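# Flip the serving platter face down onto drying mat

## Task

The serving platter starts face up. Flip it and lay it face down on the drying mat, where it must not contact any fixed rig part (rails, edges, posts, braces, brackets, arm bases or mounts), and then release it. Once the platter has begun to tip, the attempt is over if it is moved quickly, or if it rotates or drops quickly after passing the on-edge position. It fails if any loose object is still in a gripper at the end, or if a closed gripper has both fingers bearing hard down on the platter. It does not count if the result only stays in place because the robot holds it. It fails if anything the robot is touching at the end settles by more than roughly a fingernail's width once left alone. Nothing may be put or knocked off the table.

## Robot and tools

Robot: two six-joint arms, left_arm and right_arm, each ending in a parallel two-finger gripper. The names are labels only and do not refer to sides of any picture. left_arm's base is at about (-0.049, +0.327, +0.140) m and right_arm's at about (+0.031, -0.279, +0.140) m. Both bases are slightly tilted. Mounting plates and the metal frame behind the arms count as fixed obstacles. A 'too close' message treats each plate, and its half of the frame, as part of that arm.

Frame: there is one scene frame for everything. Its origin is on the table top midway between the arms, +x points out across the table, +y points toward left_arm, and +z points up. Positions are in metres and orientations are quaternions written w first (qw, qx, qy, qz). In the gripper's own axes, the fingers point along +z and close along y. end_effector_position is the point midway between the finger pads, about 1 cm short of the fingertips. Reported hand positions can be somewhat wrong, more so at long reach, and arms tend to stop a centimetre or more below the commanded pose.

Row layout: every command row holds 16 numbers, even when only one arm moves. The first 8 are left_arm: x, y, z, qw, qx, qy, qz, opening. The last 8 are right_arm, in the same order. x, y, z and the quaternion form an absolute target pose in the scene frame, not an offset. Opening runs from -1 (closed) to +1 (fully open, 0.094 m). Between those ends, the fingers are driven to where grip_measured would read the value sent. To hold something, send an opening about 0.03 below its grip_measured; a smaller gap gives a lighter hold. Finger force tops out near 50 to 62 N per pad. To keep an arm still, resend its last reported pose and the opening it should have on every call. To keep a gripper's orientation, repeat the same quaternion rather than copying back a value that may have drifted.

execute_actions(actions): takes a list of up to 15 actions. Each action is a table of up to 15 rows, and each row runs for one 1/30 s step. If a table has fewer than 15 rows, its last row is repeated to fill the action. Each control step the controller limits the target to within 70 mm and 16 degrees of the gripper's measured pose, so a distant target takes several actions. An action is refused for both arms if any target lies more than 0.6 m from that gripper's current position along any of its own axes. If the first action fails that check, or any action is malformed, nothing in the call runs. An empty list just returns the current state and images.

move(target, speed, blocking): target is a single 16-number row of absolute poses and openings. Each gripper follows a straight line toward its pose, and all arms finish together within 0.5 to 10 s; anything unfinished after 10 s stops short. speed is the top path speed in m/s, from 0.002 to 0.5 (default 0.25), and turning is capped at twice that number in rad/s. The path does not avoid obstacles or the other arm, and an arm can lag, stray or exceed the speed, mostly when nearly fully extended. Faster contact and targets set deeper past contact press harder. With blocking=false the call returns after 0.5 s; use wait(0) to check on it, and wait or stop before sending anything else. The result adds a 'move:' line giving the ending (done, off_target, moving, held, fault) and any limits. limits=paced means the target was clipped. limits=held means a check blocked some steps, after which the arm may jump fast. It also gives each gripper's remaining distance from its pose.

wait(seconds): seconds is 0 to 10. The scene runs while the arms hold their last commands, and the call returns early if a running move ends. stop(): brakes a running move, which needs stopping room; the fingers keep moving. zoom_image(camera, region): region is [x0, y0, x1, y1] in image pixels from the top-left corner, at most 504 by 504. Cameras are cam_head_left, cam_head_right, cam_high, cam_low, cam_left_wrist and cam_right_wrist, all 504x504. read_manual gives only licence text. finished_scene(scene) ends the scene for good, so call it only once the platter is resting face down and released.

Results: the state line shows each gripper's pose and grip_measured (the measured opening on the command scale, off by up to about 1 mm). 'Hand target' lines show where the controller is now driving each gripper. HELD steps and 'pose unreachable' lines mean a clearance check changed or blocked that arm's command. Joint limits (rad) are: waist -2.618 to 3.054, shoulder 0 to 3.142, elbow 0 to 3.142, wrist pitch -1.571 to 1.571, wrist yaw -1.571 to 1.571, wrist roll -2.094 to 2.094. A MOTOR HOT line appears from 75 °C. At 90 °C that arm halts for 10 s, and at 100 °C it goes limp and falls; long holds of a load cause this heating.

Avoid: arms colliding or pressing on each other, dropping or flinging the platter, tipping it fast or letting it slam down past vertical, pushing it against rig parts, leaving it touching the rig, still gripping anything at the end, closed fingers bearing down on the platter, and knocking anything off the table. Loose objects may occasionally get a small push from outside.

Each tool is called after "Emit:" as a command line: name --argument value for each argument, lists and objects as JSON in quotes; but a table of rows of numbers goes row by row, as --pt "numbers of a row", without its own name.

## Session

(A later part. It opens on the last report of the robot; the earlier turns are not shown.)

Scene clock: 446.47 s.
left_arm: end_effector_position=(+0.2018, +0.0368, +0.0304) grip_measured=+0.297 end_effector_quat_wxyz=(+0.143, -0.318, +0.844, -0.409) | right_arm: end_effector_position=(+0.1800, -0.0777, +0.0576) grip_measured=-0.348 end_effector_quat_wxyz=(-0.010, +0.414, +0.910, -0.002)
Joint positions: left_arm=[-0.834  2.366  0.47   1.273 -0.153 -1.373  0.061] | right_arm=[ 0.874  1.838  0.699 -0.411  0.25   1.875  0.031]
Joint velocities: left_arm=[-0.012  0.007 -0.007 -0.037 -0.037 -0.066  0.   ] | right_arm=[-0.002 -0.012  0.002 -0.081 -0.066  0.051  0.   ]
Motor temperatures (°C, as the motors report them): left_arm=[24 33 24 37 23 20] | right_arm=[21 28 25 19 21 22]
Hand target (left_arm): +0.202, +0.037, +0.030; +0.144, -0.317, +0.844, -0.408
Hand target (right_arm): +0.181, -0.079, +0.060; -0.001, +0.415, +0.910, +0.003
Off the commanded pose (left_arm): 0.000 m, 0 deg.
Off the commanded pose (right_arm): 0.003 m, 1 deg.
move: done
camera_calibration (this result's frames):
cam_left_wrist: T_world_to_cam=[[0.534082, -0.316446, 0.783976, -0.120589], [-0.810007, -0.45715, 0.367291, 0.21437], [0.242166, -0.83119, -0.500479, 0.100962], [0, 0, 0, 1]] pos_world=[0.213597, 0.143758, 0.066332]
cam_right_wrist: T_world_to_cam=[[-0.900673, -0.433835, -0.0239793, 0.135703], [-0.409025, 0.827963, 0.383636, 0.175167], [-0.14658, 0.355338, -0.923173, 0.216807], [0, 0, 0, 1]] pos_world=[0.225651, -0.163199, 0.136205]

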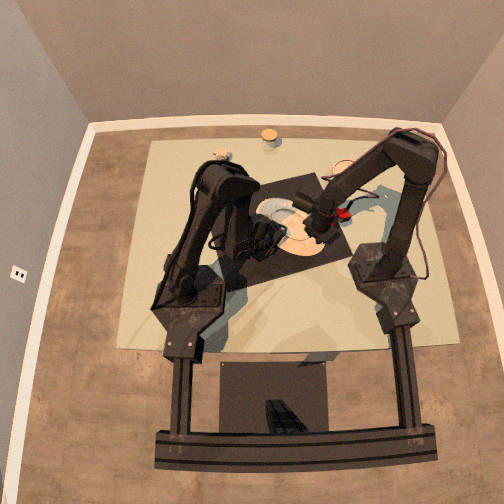

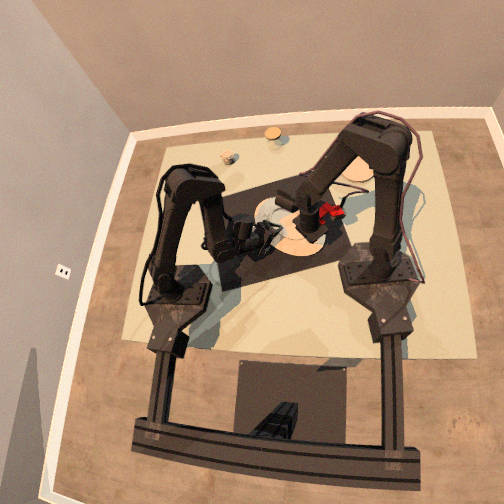

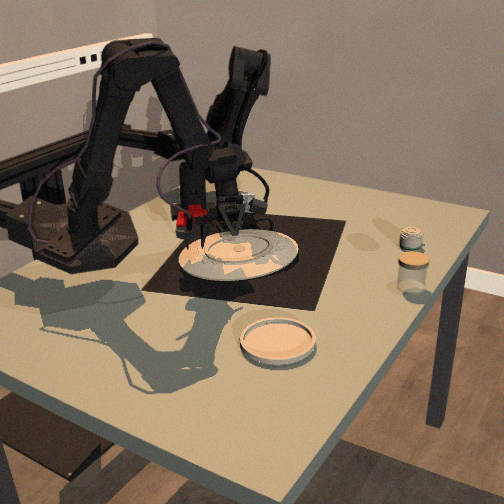

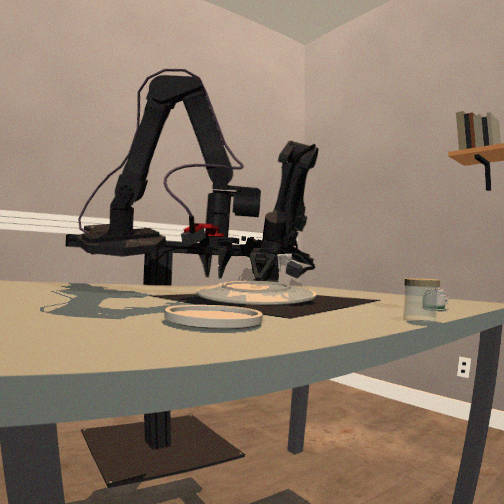

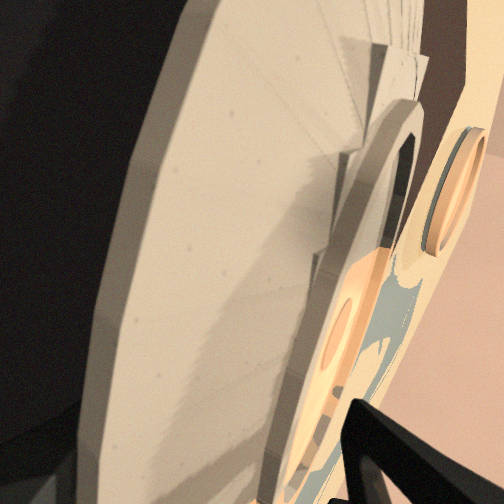

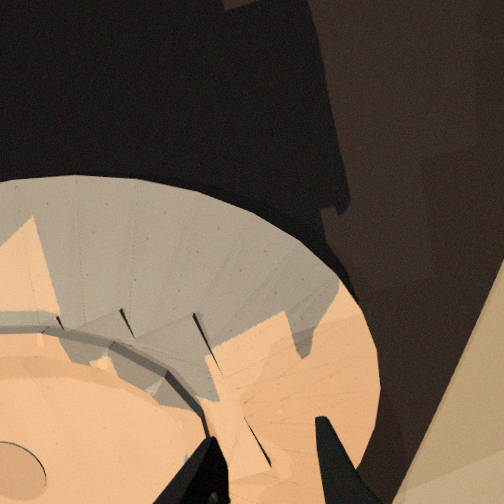

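Emit:
move --target '[0.202,0.037,0.0304,0.144,-0.317,0.844,-0.408,0.3,0.197,-0.064,0.047,0,0.4147,0.91,0,-0.35]' --speed 0.05

Emit:
zoom_image --camera "cam_high" --region '[170, 200, 290, 280]'

Emit:
zoom_image --camera "cam_low" --region '[190, 250, 290, 310]'

Scene clock: 454.70 s.
left_arm: end_effector_position=(+0.2018, +0.0368, +0.0304) grip_measured=+0.297 end_effector_quat_wxyz=(+0.143, -0.318, +0.843, -0.409) | right_arm: end_effector_position=(+0.1894, -0.0675, +0.0472) grip_measured=-0.348 end_effector_quat_wxyz=(-0.009, +0.414, +0.910, -0.003)
Joint positions: left_arm=[-0.834  2.366  0.47   1.273 -0.153 -1.373  0.061] | right_arm=[ 0.856  1.912  0.751 -0.387  0.253  1.856  0.031]
Joint velocities: left_arm=[-0.012 -0.007 -0.017 -0.051 -0.037  0.081 -0.   ] | right_arm=[-0.007  0.007 -0.007  0.022 -0.007  0.037 -0.001]
Motor temperatures (°C, as the motors report them): left_arm=[24 33 24 37 23 20] | right_arm=[21 28 25 19 21 22]
Hand target (left_arm): +0.202, +0.037, +0.030; +0.144, -0.317, +0.844, -0.408
Hand target (right_arm): +0.197, -0.064, +0.047; +0.000, +0.415, +0.910, -0.000
Off the commanded pose (left_arm): 0.000 m, 0 deg.
Off the commanded pose (right_arm): 0.008 m, 1 deg.
move: done
camera_calibration (this result's frames):
cam_left_wrist: T_world_to_cam=[[0.534337, -0.316169, 0.783914, -0.120649], [-0.809814, -0.457273, 0.367564, 0.214328], [0.24225, -0.831227, -0.500376, 0.100943], [0, 0, 0, 1]] pos_world=[0.213579, 0.143767, 0.0663089]
cam_right_wrist: T_world_to_cam=[[-0.900067, -0.43511, -0.0236219, 0.148151], [-0.410698, 0.828956, 0.379682, 0.175066], [-0.145622, 0.351441, -0.924815, 0.204533], [0, 0, 0, 1]] pos_world=[0.235029, -0.152541, 0.126186]

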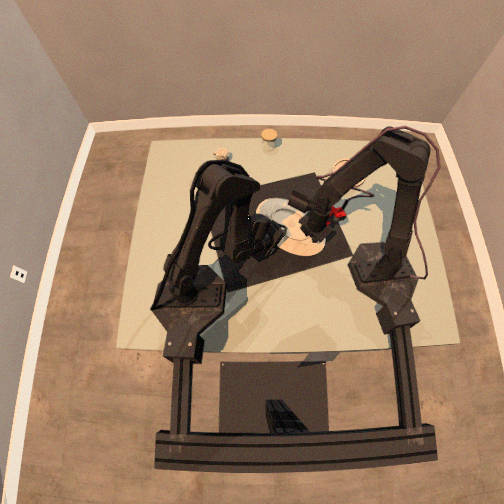

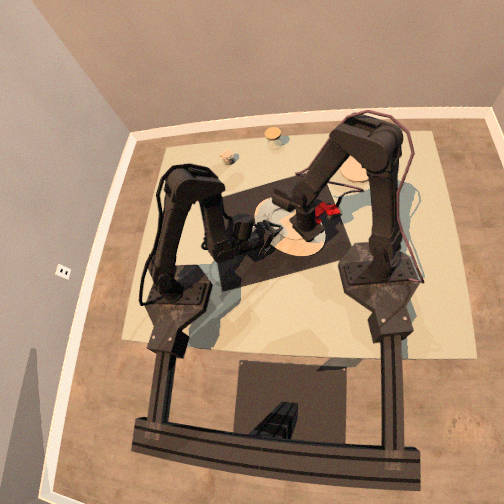

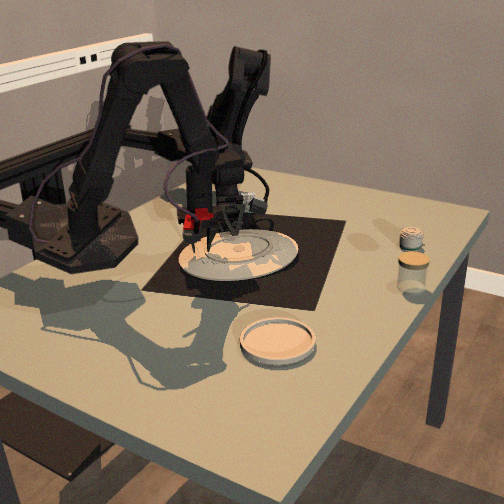

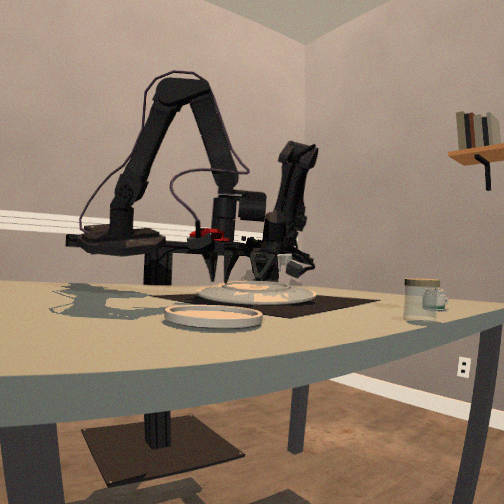

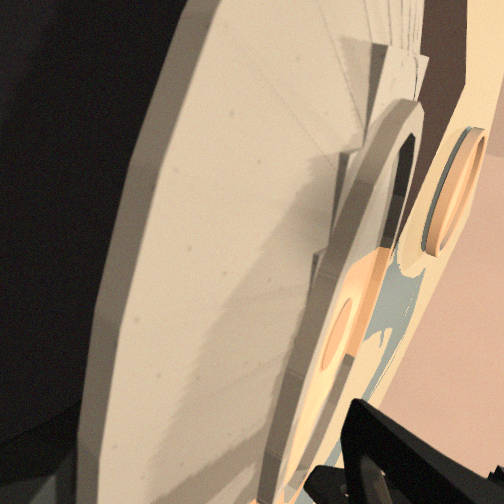

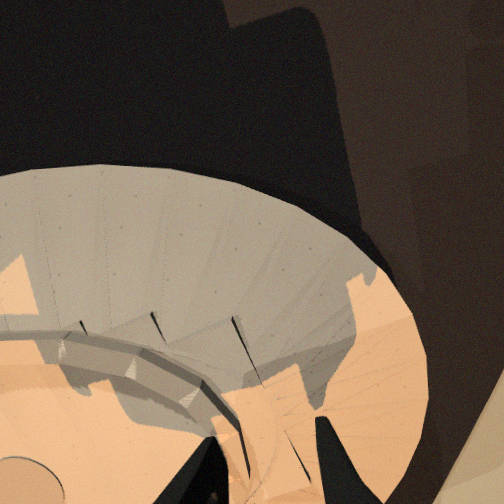

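Region (170, 200, 290, 280) of cam_high's 504x504 image, scaled by 4.200, with more detail than that image has.

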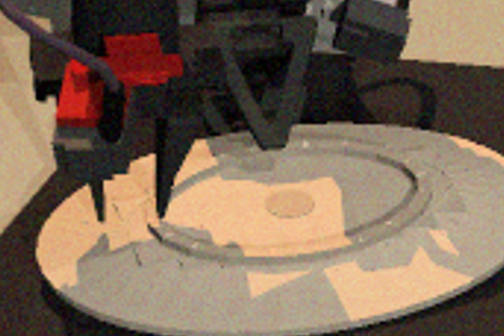

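Region (190, 250, 290, 310) of cam_low's 504x504 image, scaled by 5.040, with more detail than that image has; it fills the top 302 rows of this view, and the rest is white.

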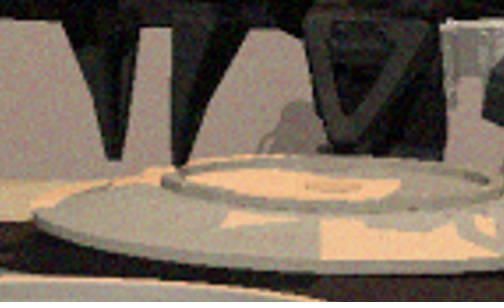

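Emit:
execute_actions --actions '[[[0.202,0.037,0.0304,0.144,-0.317,0.844,-0.408,0.3,0.208,-0.055,0.047,0,0.4147,0.91,0,-0.35]],[[0.202,0.037,0.0304,0.144,-0.317,0.844,-0.408,0.3,0.208,-0.055,0.038,0,0.4147,0.91,0,-0.35]]]'

Emit:
zoom_image --camera "cam_high" --region '[170, 200, 290, 280]'

Emit:
zoom_image --camera "cam_low" --region '[190, 250, 290, 310]'

Scene clock: 463.93 s.
left_arm: end_effector_position=(+0.2017, +0.0367, +0.0304) grip_measured=+0.297 end_effector_quat_wxyz=(+0.142, -0.318, +0.843, -0.409) | right_arm: end_effector_position=(+0.2023, -0.0563, +0.0401) grip_measured=-0.349 end_effector_quat_wxyz=(-0.008, +0.413, +0.911, -0.001)
Joint positions: left_arm=[-0.834  2.366  0.47   1.273 -0.152 -1.374  0.061] | right_arm=[ 0.834  1.971  0.814 -0.381  0.254  1.831  0.031]
Joint velocities: left_arm=[-0.022  0.002  0.007 -0.022 -0.037 -0.022 -0.001] | right_arm=[ 0.017 -0.002 -0.002  0.007  0.022 -0.051 -0.   ]
Motor temperatures (°C, as the motors report them): left_arm=[24 33 24 37 23 20] | right_arm=[21 27 25 19 21 22]
Hand target (left_arm): +0.202, +0.037, +0.030; +0.144, -0.317, +0.844, -0.408
Hand target (right_arm): +0.208, -0.055, +0.038; -0.000, +0.415, +0.910, -0.000
Off the commanded pose (left_arm): 0.000 m, 0 deg.
Off the commanded pose (right_arm): 0.006 m, 1 deg.
Step readings (end_effector_position; steps 1 to 15: 1st action; 16 to 30: 2nd action):
0: left_arm (+0.2018, +0.0368, +0.0304) | right_arm (+0.1894, -0.0675, +0.0472)
1: left_arm (+0.2018, +0.0368, +0.0304) | right_arm (+0.1903, -0.0671, +0.0472)
2: left_arm (+0.2018, +0.0368, +0.0304) | right_arm (+0.1927, -0.0651, +0.0468)
4: left_arm (+0.2018, +0.0368, +0.0304) | right_arm (+0.1992, -0.0591, +0.0465)
8: left_arm (+0.2018, +0.0368, +0.0304) | right_arm (+0.2036, -0.0549, +0.0476)
15: left_arm (+0.2018, +0.0368, +0.0304) | right_arm (+0.2036, -0.0549, +0.0476)
16: left_arm (+0.2018, +0.0368, +0.0304) | right_arm (+0.2035, -0.0548, +0.0469)
17: left_arm (+0.2018, +0.0368, +0.0304) | right_arm (+0.2036, -0.0547, +0.0452)
19: left_arm (+0.2018, +0.0368, +0.0304) | right_arm (+0.2027, -0.0560, +0.0413)
23: left_arm (+0.2017, +0.0367, +0.0304) | right_arm (+0.2023, -0.0563, +0.0401)
30: end_effector_position above
camera_calibration (this result's frames):
cam_left_wrist: T_world_to_cam=[[0.535112, -0.315314, 0.78373, -0.120833], [-0.809409, -0.457013, 0.368778, 0.214073], [0.241894, -0.831695, -0.499771, 0.100964], [0, 0, 0, 1]] pos_world=[0.213509, 0.143705, 0.0662143]
cam_right_wrist: T_world_to_cam=[[-0.899608, -0.435817, -0.0277434, 0.164443], [-0.412676, 0.827624, 0.380444, 0.174074], [-0.142843, 0.353699, -0.924388, 0.195517], [0, 0, 0, 1]] pos_world=[0.247699, -0.141555, 0.11907]

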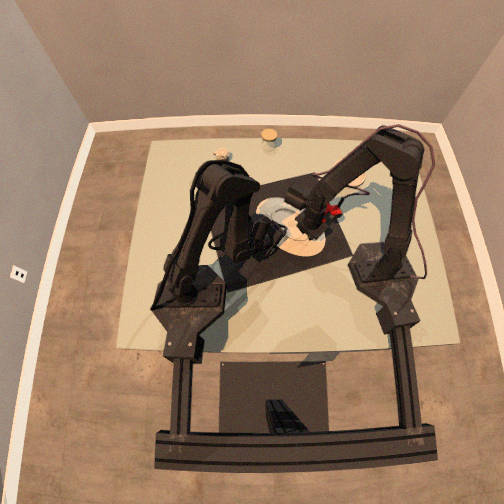

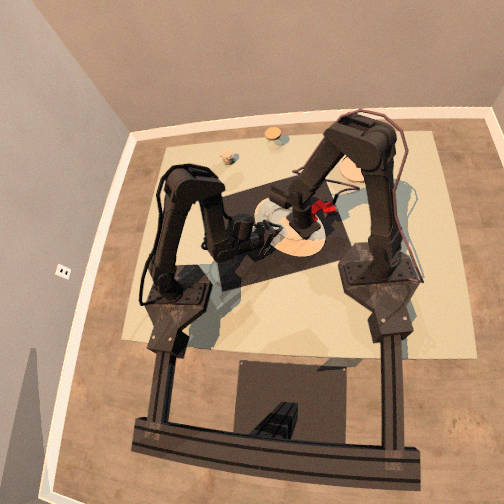

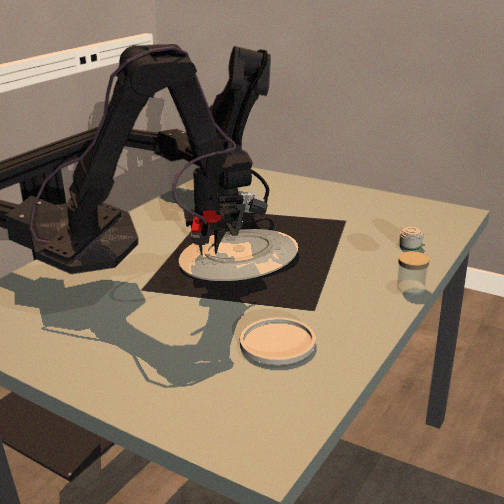

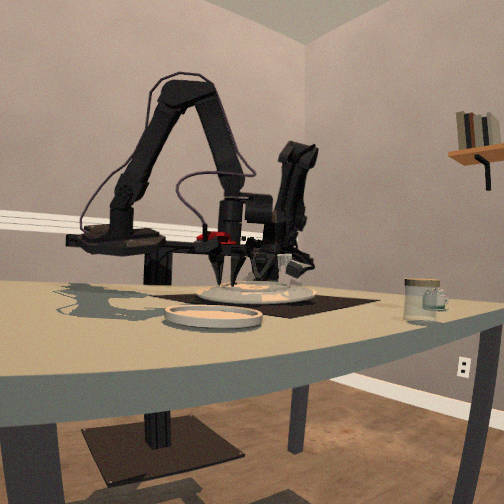

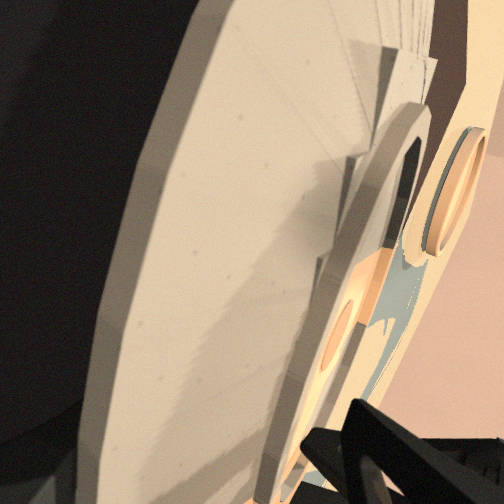

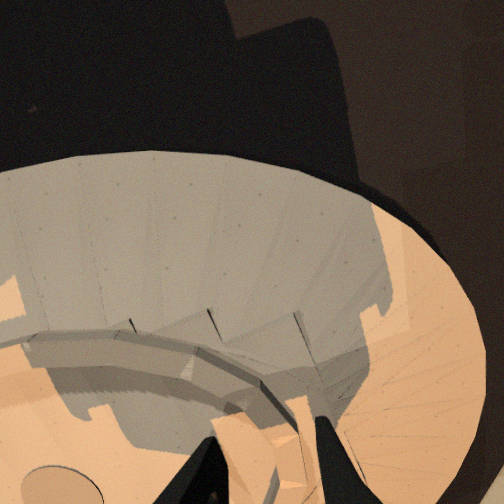

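Region (170, 200, 290, 280) of cam_high's 504x504 image, scaled by 4.200, with more detail than that image has.

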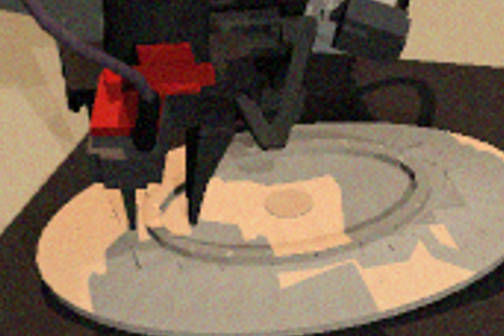

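Region (190, 250, 290, 310) of cam_low's 504x504 image, scaled by 5.040, with more detail than that image has; it fills the top 302 rows of this view, and the rest is white.

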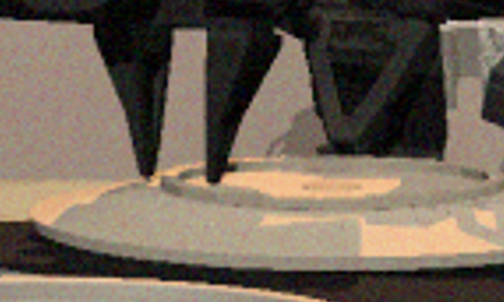

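Emit:
execute_actions --actions '[[[0.202,0.037,0.0304,0.144,-0.317,0.844,-0.408,0.3,0.198,-0.06,0.037,0,0.4147,0.91,0,-0.6]],[[0.202,0.037,0.0304,0.144,-0.317,0.844,-0.408,0.3,0.198,-0.06,0.037,0,0.4147,0.91,0,-0.95]]]'

Emit:
zoom_image --camera "cam_low" --region '[190, 250, 290, 310]'

Scene clock: 472.23 s.
left_arm: end_effector_position=(+0.2017, +0.0367, +0.0304) grip_measured=+0.297 end_effector_quat_wxyz=(+0.142, -0.318, +0.843, -0.409) | right_arm: end_effector_position=(+0.1990, -0.0589, +0.0391) grip_measured=-0.842 end_effector_quat_wxyz=(-0.007, +0.412, +0.911, -0.003)
Joint positions: left_arm=[-0.833  2.366  0.47   1.273 -0.151 -1.375  0.061] | right_arm=[ 0.838  1.969  0.799 -0.374  0.255  1.834  0.007]
Joint velocities: left_arm=[-0.007  0.002 -0.002 -0.037 -0.066 -0.037  0.001] | right_arm=[-0.012 -0.017  0.012 -0.022  0.022  0.007 -0.   ]
Motor temperatures (°C, as the motors report them): left_arm=[24 33 24 37 23 20] | right_arm=[21 27 25 19 21 22]
Hand target (left_arm): +0.202, +0.037, +0.030; +0.144, -0.317, +0.844, -0.408
Hand target (right_arm): +0.198, -0.060, +0.037; -0.000, +0.415, +0.910, -0.000
Off the commanded pose (left_arm): 0.000 m, 0 deg.
Off the commanded pose (right_arm): 0.003 m, 1 deg.
Step readings (end_effector_position; steps 1 to 15: 1st action; 16 to 30: 2nd action):
0: left_arm (+0.2017, +0.0367, +0.0304) | right_arm (+0.2023, -0.0563, +0.0401)
1: left_arm (+0.2017, +0.0367, +0.0304) | right_arm (+0.2031, -0.0555, +0.0399)
2: left_arm (+0.2016, +0.0366, +0.0305) | right_arm (+0.2030, -0.0556, +0.0397)
4: left_arm (+0.2016, +0.0366, +0.0305) | right_arm (+0.2021, -0.0560, +0.0394)
8: left_arm (+0.2016, +0.0366, +0.0305) | right_arm (+0.2023, -0.0558, +0.0397)
15: left_arm (+0.2016, +0.0366, +0.0305) | right_arm (+0.2023, -0.0558, +0.0397)
16: left_arm (+0.2018, +0.0368, +0.0304) | right_arm (+0.2007, -0.0574, +0.0397)
17: left_arm (+0.2017, +0.0367, +0.0304) | right_arm (+0.1990, -0.0589, +0.0390)
19: left_arm (+0.2017, +0.0367, +0.0304) | right_arm (+0.1990, -0.0589, +0.0391)
23: left_arm (+0.2017, +0.0367, +0.0304) | right_arm (+0.1990, -0.0589, +0.0391)
30: end_effector_position above
camera_calibration (this result's frames):
cam_left_wrist: T_world_to_cam=[[0.535963, -0.314453, 0.783494, -0.121016], [-0.808992, -0.45666, 0.370126, 0.213965], [0.241403, -0.832214, -0.499143, 0.101046], [0, 0, 0, 1]] pos_world=[0.213563, 0.143748, 0.0660573]
cam_right_wrist: T_world_to_cam=[[-0.89828, -0.438682, -0.0255144, 0.159795], [-0.415009, 0.827857, 0.377386, 0.175866], [-0.14443, 0.349587, -0.925705, 0.195108], [0, 0, 0, 1]] pos_world=[0.244707, -0.1437, 0.11832]

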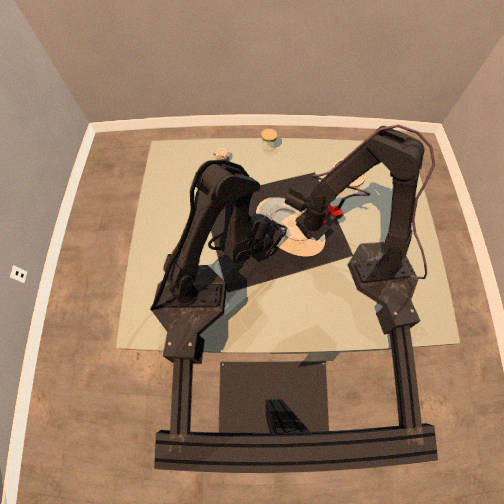

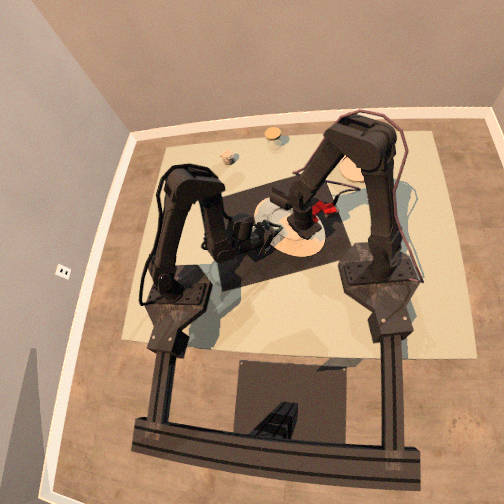

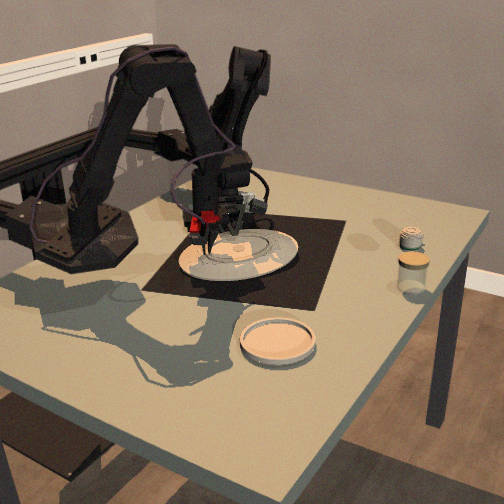

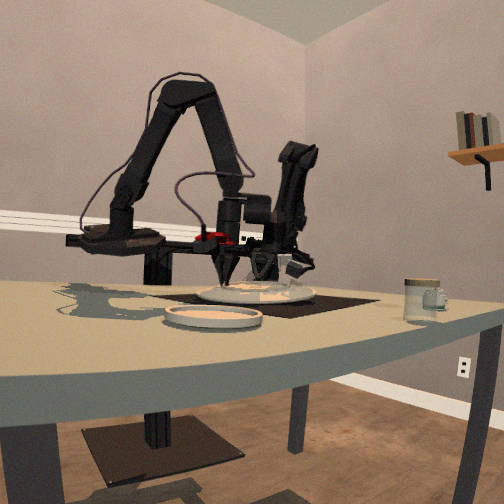

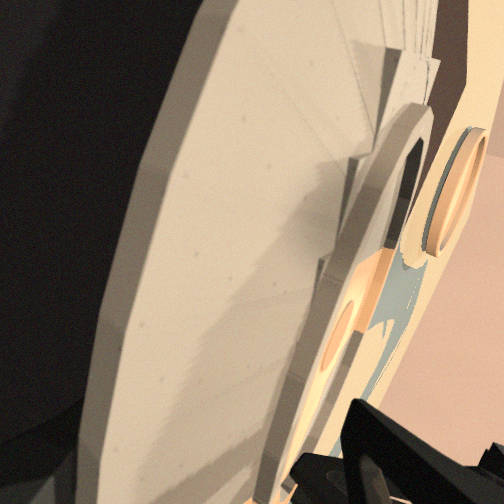

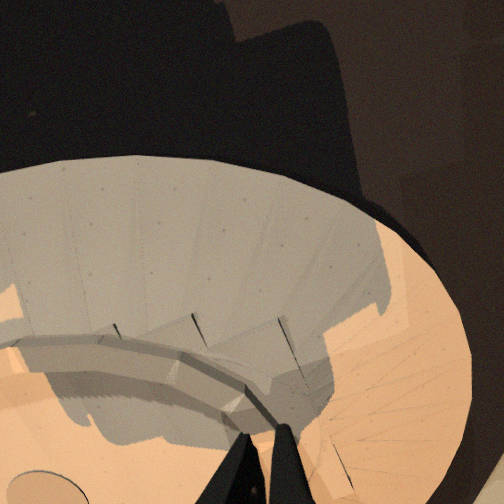

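Region (190, 250, 290, 310) of cam_low's 504x504 image, scaled by 5.040, with more detail than that image has; it fills the top 302 rows of this view, and the rest is white.

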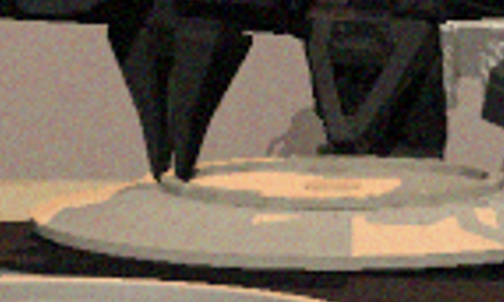

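Emit:
move --target '[0.172,0.073,0.032,0.134,-0.3235,0.8654,-0.3585,0.3,0.199,-0.059,0.05,0,0.4147,0.91,0,-0.95]' --speed 0.012

Emit:
zoom_image --camera "cam_low" --region '[180, 250, 330, 310]'

Emit:
zoom_image --camera "cam_head_right" --region '[210, 170, 350, 290]'

Scene clock: 485.03 s.
left_arm: end_effector_position=(+0.1798, +0.0674, +0.0343) grip_measured=+0.298 end_effector_quat_wxyz=(+0.137, -0.327, +0.858, -0.372) | right_arm: end_effector_position=(+0.1992, -0.0565, +0.0397) grip_measured=-0.842 end_effector_quat_wxyz=(-0.007, +0.410, +0.912, +0.001)
Joint positions: left_arm=[-0.85   2.271  0.348  1.221 -0.199 -1.397  0.061] | right_arm=[ 0.843  1.967  0.799 -0.368  0.255  1.831  0.007]
Joint velocities: left_arm=[ 0.007 -0.002 -0.002  0.051 -0.051 -0.022 -0.   ] | right_arm=[-0.017 -0.012  0.022 -0.022 -0.051  0.037 -0.   ]
Motor temperatures (°C, as the motors report them): left_arm=[24 33 24 36 23 20] | right_arm=[21 28 25 19 21 22]
Hand target (left_arm): +0.172, +0.073, +0.033; +0.134, -0.324, +0.865, -0.359
Hand target (right_arm): +0.199, -0.059, +0.049; -0.000, +0.415, +0.910, +0.000
Off the commanded pose (left_arm): 0.010 m, 2 deg.
Off the commanded pose (right_arm): 0.011 m, 1 deg.
move: off_target (right_arm)
camera_calibration (this result's frames):
cam_left_wrist: T_world_to_cam=[[0.572169, -0.361955, 0.735943, -0.104343], [-0.787685, -0.492446, 0.3702, 0.207309], [0.228417, -0.791508, -0.566869, 0.135695], [0, 0, 0, 1]] pos_world=[0.192002, 0.171725, 0.0769661]
cam_right_wrist: T_world_to_cam=[[-0.89614, -0.442563, -0.0327098, 0.160654], [-0.420364, 0.822941, 0.38218, 0.174311], [-0.142221, 0.356237, -0.923509, 0.194772], [0, 0, 0, 1]] pos_world=[0.244943, -0.141733, 0.11851]

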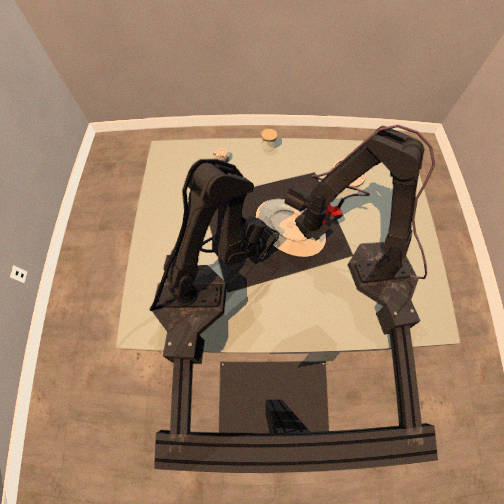

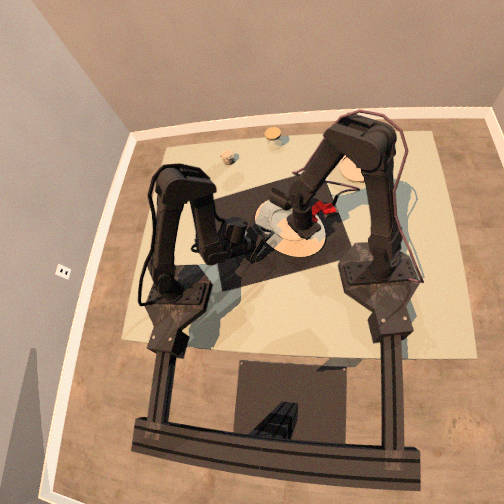

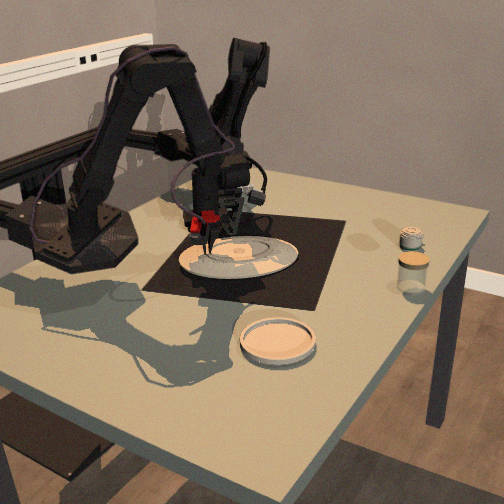

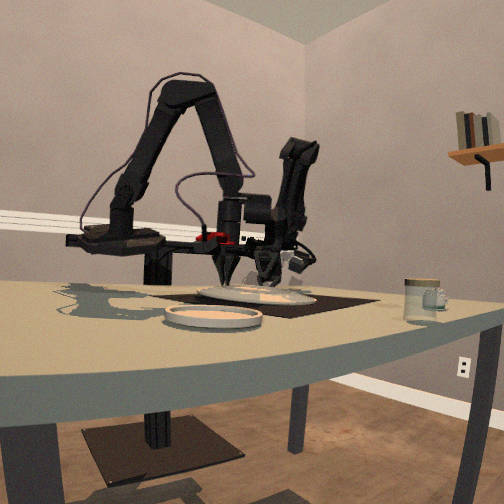

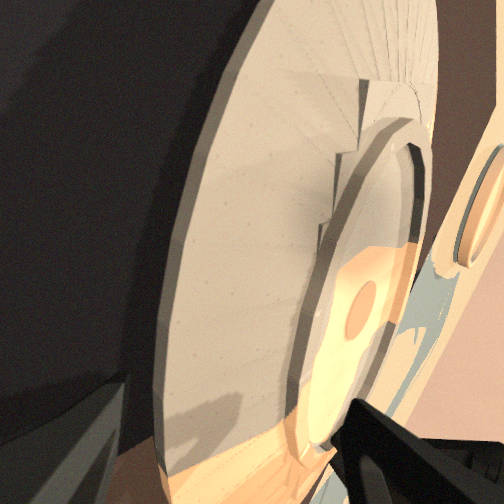

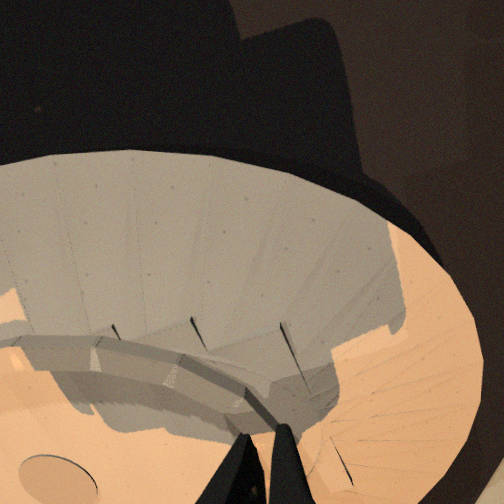

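Region (180, 250, 330, 310) of cam_low's 504x504 image, scaled by 3.360, with more detail than that image has; it fills the top 202 rows of this view, and the rest is white.

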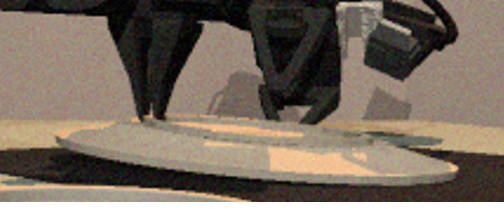

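Region (210, 170, 350, 290) of cam_head_right's 504x504 image, scaled by 3.600, with more detail than that image has; it fills the top 432 rows of this view, and the rest is white.

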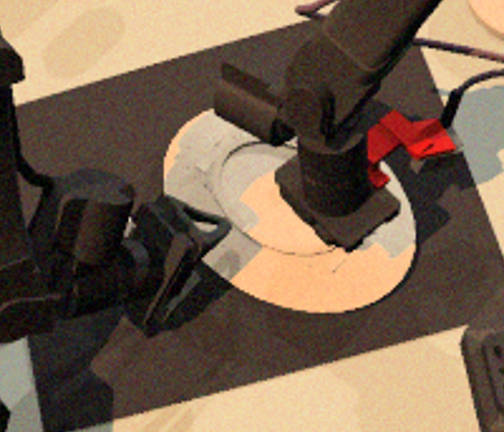

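Emit:
execute_actions --actions '[[[0.165,0.082,0.045,0.134,-0.3235,0.8654,-0.3585,0.3,0.199,-0.058,0.043,0,0.4147,0.91,0,-0.95]],[[0.16,0.088,0.065,0.134,-0.3235,0.8654,-0.3585,0.3,0.199,-0.058,0.039,0,0.4147,0.91,0,-0.95]],[[0.155,0.094,0.09,0.134,-0.3235,0.8654,-0.3585,0.3,0.199,-0.058,0.035,0,0.4147,0.91,0,-0.95]],[[0.15,0.10,0.11,0.134,-0.3235,0.8654,-0.3585,0.3,0.199,-0.058,0.031,0,0.4147,0.91,0,-0.95]],[[0.15,0.10,0.11,0.134,-0.3235,0.8654,-0.3585,0.3,0.199,-0.058,0.027,0,0.4147,0.91,0,-0.95]]]'

Emit:
zoom_image --camera "cam_low" --region '[180, 250, 330, 310]'

Scene clock: 495.03 s.
left_arm: end_effector_position=(+0.1526, +0.0982, +0.1100) grip_measured=+0.298 end_effector_quat_wxyz=(+0.133, -0.326, +0.862, -0.364) | right_arm: end_effector_position=(+0.1976, -0.0559, +0.0301) grip_measured=-0.842 end_effector_quat_wxyz=(-0.005, +0.408, +0.913, -0.002)
Joint positions: left_arm=[-0.969  1.63   0.176  0.714 -0.286 -1.479  0.061] | right_arm=[ 0.843  2.006  0.799 -0.334  0.26   1.829  0.007]
Joint velocities: left_arm=[-0.022  0.012  0.007 -0.007  0.007 -0.007 -0.002] | right_arm=[-0.007 -0.002 -0.017 -0.007 -0.051 -0.037 -0.   ]
Motor temperatures (°C, as the motors report them): left_arm=[24 32 24 35 23 20] | right_arm=[21 28 25 19 21 22]
Hand target (left_arm): +0.150, +0.100, +0.110; +0.134, -0.324, +0.865, -0.359
Hand target (right_arm): +0.199, -0.058, +0.027; -0.000, +0.415, +0.910, -0.000
Off the commanded pose (left_arm): 0.003 m, 1 deg.
Off the commanded pose (right_arm): 0.004 m, 1 deg.
Step readings (end_effector_position; steps 1 to 15: 1st action; 16 to 30: 2nd action; 31 to 45: 3rd action; 46 to 60: 4th action; 61 to 75: 5th action):
0: left_arm (+0.1797, +0.0675, +0.0342) | right_arm (+0.1992, -0.0565, +0.0397)
1: left_arm (+0.1788, +0.0687, +0.0353) | right_arm (+0.1992, -0.0564, +0.0397)
2: left_arm (+0.1765, +0.0712, +0.0384) | right_arm (+0.1993, -0.0564, +0.0397)
4: left_arm (+0.1732, +0.0750, +0.0446) | right_arm (+0.1993, -0.0564, +0.0397)
8: left_arm (+0.1730, +0.0752, +0.0488) | right_arm (+0.1993, -0.0564, +0.0397)
15: left_arm (+0.1723, +0.0762, +0.0475) | right_arm (+0.1993, -0.0564, +0.0397)
16: left_arm (+0.1713, +0.0773, +0.0490) | right_arm (+0.1992, -0.0564, +0.0394)
17: left_arm (+0.1694, +0.0793, +0.0536) | right_arm (+0.1990, -0.0563, +0.0389)
19: left_arm (+0.1686, +0.0799, +0.0655) | right_arm (+0.1988, -0.0561, +0.0375)
23: left_arm (+0.1715, +0.0780, +0.0748) | right_arm (+0.1986, -0.0561, +0.0366)
30: left_arm (+0.1679, +0.0815, +0.0693) | right_arm (+0.1986, -0.0561, +0.0366)
31: left_arm (+0.1667, +0.0827, +0.0709) | right_arm (+0.1986, -0.0561, +0.0363)
32: left_arm (+0.1645, +0.0846, +0.0765) | right_arm (+0.1984, -0.0561, +0.0357)
34: left_arm (+0.1642, +0.0842, +0.0915) | right_arm (+0.1982, -0.0560, +0.0342)
38: left_arm (+0.1677, +0.0827, +0.1039) | right_arm (+0.1980, -0.0560, +0.0332)
45: left_arm (+0.1613, +0.0890, +0.0943) | right_arm (+0.1980, -0.0560, +0.0332)
46: left_arm (+0.1603, +0.0899, +0.0955) | right_arm (+0.1979, -0.0560, +0.0330)
47: left_arm (+0.1586, +0.0911, +0.1002) | right_arm (+0.1978, -0.0558, +0.0324)
49: left_arm (+0.1591, +0.0898, +0.1134) | right_arm (+0.1977, -0.0558, +0.0309)
53: left_arm (+0.1608, +0.0899, +0.1223) | right_arm (+0.1976, -0.0559, +0.0303)
60: left_arm (+0.1546, +0.0963, +0.1128) | right_arm (+0.1976, -0.0559, +0.0303)
61: left_arm (+0.1542, +0.0967, +0.1122) | right_arm (+0.1976, -0.0559, +0.0301)
62: left_arm (+0.1539, +0.0970, +0.1118) | right_arm (+0.1976, -0.0559, +0.0301)
64: left_arm (+0.1534, +0.0975, +0.1110) | right_arm (+0.1976, -0.0559, +0.0301)
68: left_arm (+0.1529, +0.0979, +0.1104) | right_arm (+0.1976, -0.0559, +0.0301)
75: end_effector_position above
camera_calibration (this result's frames):
cam_left_wrist: T_world_to_cam=[[0.579446, -0.374845, 0.723694, -0.131861], [-0.785779, -0.492622, 0.373997, 0.172396], [0.216317, -0.785375, -0.579994, 0.21189], [0, 0, 0, 1]] pos_world=[0.166037, 0.201912, 0.153846]
cam_right_wrist: T_world_to_cam=[[-0.894567, -0.445883, -0.0306408, 0.158669], [-0.423737, 0.824338, 0.375384, 0.177706], [-0.142119, 0.34879, -0.926363, 0.185116], [0, 0, 0, 1]] pos_world=[0.243549, -0.140309, 0.109638]

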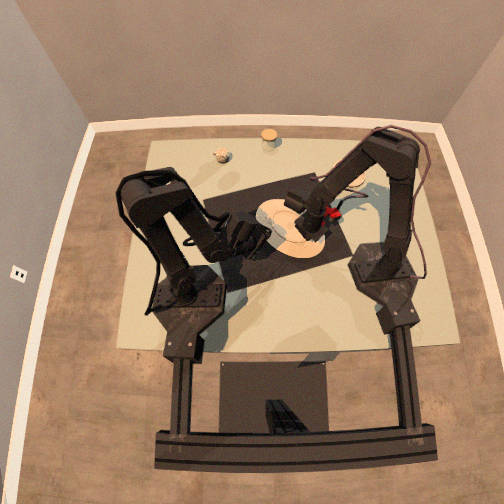

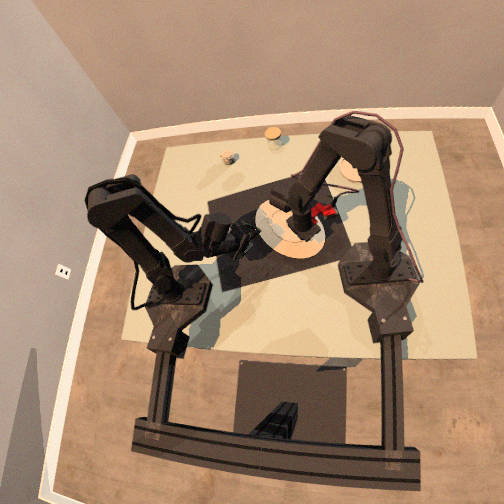

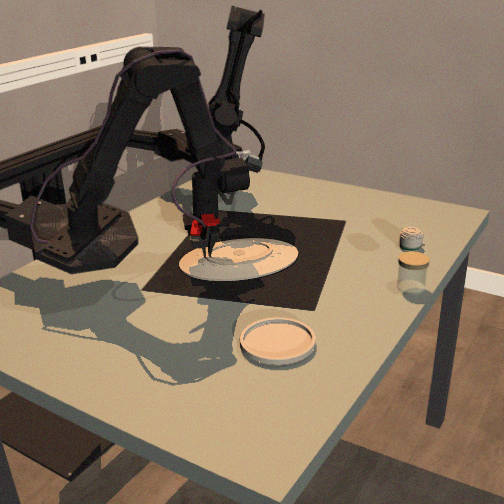

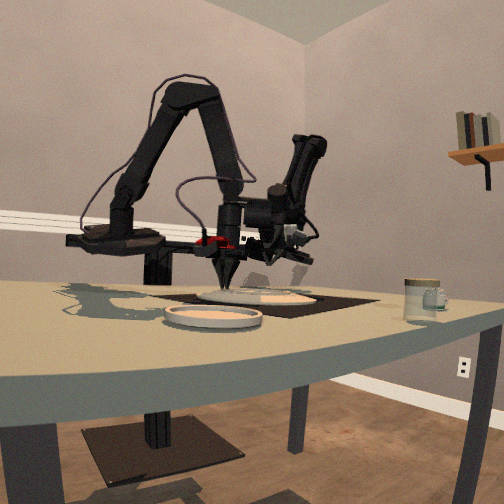

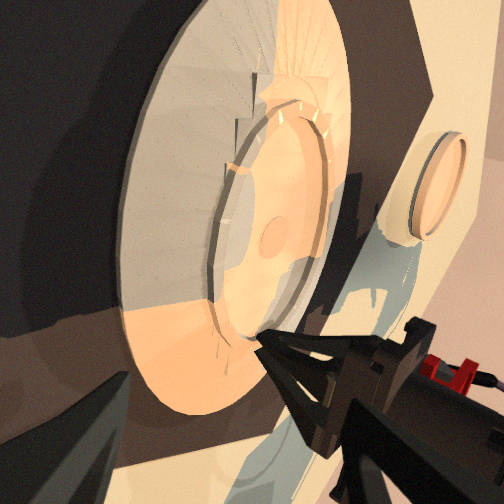

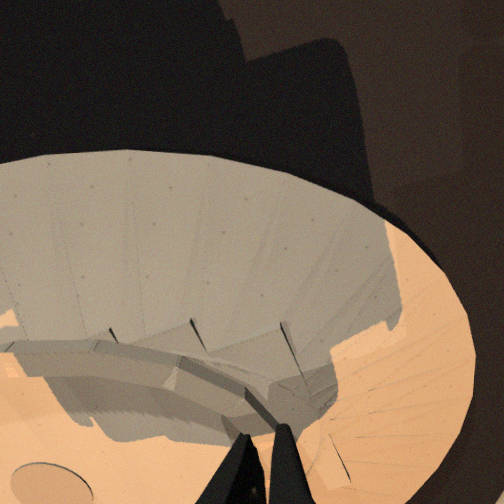

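Region (180, 250, 330, 310) of cam_low's 504x504 image, scaled by 3.360, with more detail than that image has; it fills the top 202 rows of this view, and the rest is white.

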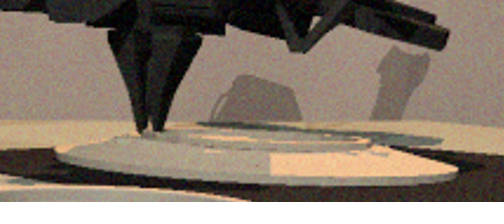

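Emit:
execute_actions --actions '[[[0.15,0.10,0.11,0.134,-0.3235,0.8654,-0.3585,0.3,0.198,-0.056,0.03,0,0.4147,0.91,0,-0.4]],[[0.15,0.10,0.11,0.134,-0.3235,0.8654,-0.3585,0.3,0.198,-0.058,0.06,0,0.4147,0.91,0,-0.4]],[[0.15,0.10,0.11,0.134,-0.3235,0.8654,-0.3585,0.3,0.198,-0.07,0.095,0,0.4147,0.91,0,-0.4]]]'

Scene clock: 503.23 s.
left_arm: end_effector_position=(+0.1525, +0.0983, +0.1099) grip_measured=+0.298 end_effector_quat_wxyz=(+0.133, -0.326, +0.862, -0.364) | right_arm: end_effector_position=(+0.1989, -0.0695, +0.0905) grip_measured=-0.402 end_effector_quat_wxyz=(-0.004, +0.419, +0.908, +0.004)
Joint positions: left_arm=[-0.969  1.63   0.176  0.713 -0.286 -1.48   0.061] | right_arm=[ 0.871  1.764  0.799 -0.571  0.26   1.878  0.028]
Joint velocities: left_arm=[-0.007 -0.002  0.007  0.022 -0.022  0.022 -0.001] | right_arm=[-0.002  0.012 -0.007 -0.022  0.022 -0.095  0.   ]
Motor temperatures (°C, as the motors report them): left_arm=[24 32 24 35 23 20] | right_arm=[21 28 25 19 21 22]
Hand target (left_arm): +0.150, +0.100, +0.110; +0.134, -0.323, +0.865, -0.359
Hand target (right_arm): +0.198, -0.070, +0.095; +0.000, +0.415, +0.910, +0.001
Off the commanded pose (left_arm): 0.003 m, 1 deg.
Off the commanded pose (right_arm): 0.005 m, 1 deg.
Step readings (end_effector_position; steps 1 to 15: 1st action; 16 to 30: 2nd action; 31 to 45: 3rd action):
0: left_arm (+0.1525, +0.0983, +0.1099) | right_arm (+0.1976, -0.0559, +0.0301)
1: left_arm (+0.1525, +0.0983, +0.1099) | right_arm (+0.1975, -0.0559, +0.0301)
2: left_arm (+0.1525, +0.0983, +0.1099) | right_arm (+0.1977, -0.0556, +0.0301)
4: left_arm (+0.1525, +0.0983, +0.1099) | right_arm (+0.1981, -0.0551, +0.0301)
8: left_arm (+0.1525, +0.0983, +0.1099) | right_arm (+0.1984, -0.0547, +0.0301)
15: left_arm (+0.1525, +0.0983, +0.1099) | right_arm (+0.1985, -0.0545, +0.0301)
16: left_arm (+0.1525, +0.0983, +0.1099) | right_arm (+0.1984, -0.0549, +0.0320)
17: left_arm (+0.1525, +0.0983, +0.1099) | right_arm (+0.1978, -0.0561, +0.0362)
19: left_arm (+0.1525, +0.0983, +0.1099) | right_arm (+0.1997, -0.0545, +0.0466)
23: left_arm (+0.1525, +0.0983, +0.1099) | right_arm (+0.2013, -0.0536, +0.0553)
30: left_arm (+0.1525, +0.0983, +0.1099) | right_arm (+0.1984, -0.0582, +0.0552)
31: left_arm (+0.1525, +0.0983, +0.1099) | right_arm (+0.1985, -0.0590, +0.0580)
32: left_arm (+0.1525, +0.0983, +0.1099) | right_arm (+0.1982, -0.0616, +0.0636)
34: left_arm (+0.1525, +0.0983, +0.1099) | right_arm (+0.2015, -0.0615, +0.0781)
38: left_arm (+0.1525, +0.0983, +0.1099) | right_arm (+0.2032, -0.0629, +0.0906)
45: end_effector_position above
camera_calibration (this result's frames):
cam_left_wrist: T_world_to_cam=[[0.579907, -0.375127, 0.723179, -0.131664], [-0.785522, -0.492836, 0.374256, 0.172363], [0.216015, -0.785106, -0.58047, 0.211974], [0, 0, 0, 1]] pos_world=[0.165959, 0.201978, 0.153753]
cam_right_wrist: T_world_to_cam=[[-0.904202, -0.425199, -0.0403134, 0.159832], [-0.407197, 0.829725, 0.381769, 0.163413], [-0.128879, 0.361612, -0.923378, 0.243953], [0, 0, 0, 1]] pos_world=[0.242502, -0.155844, 0.169318]

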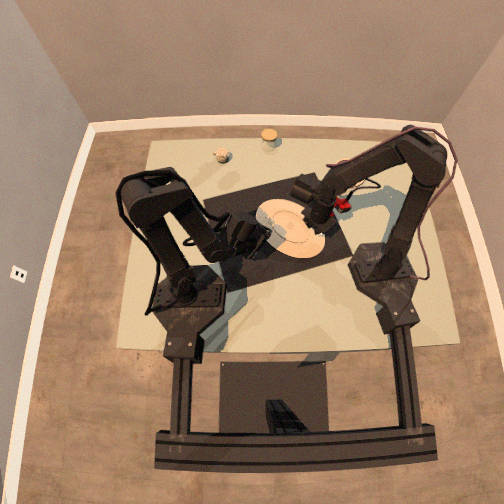

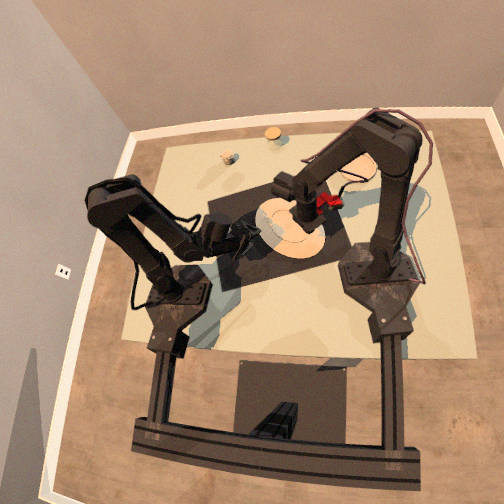

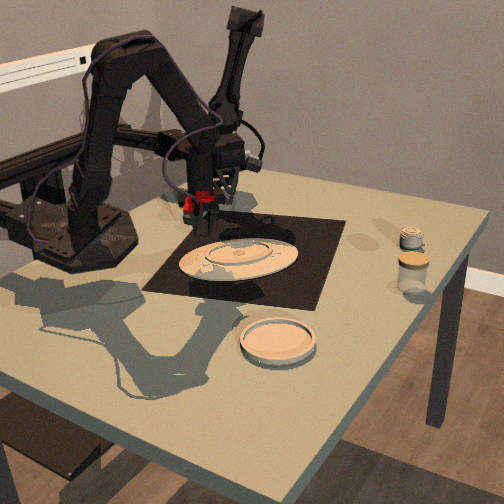

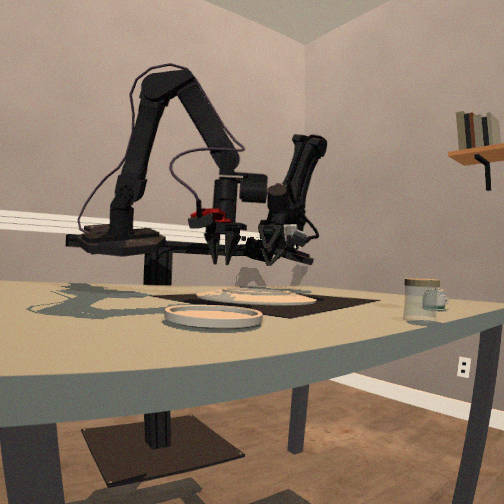

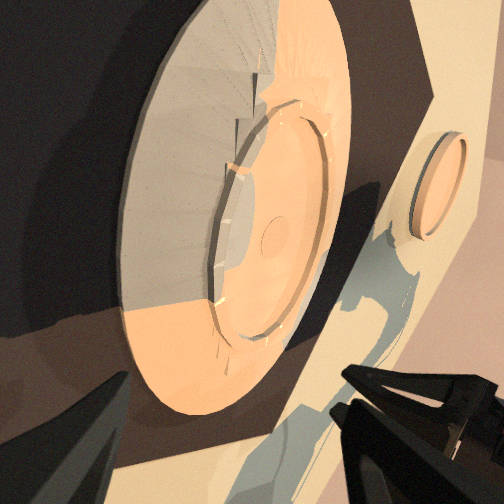

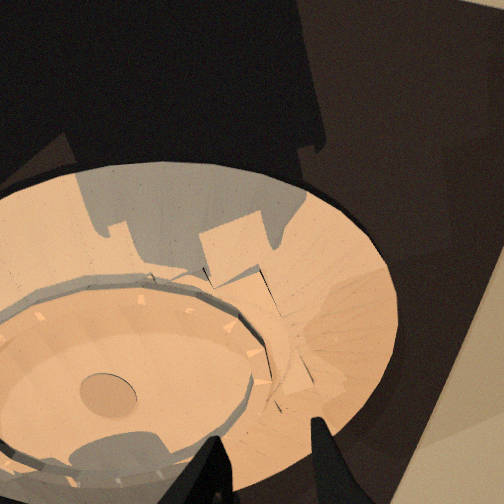

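Emit:
finished_scene --scene 1

The scene is finished: the task was done.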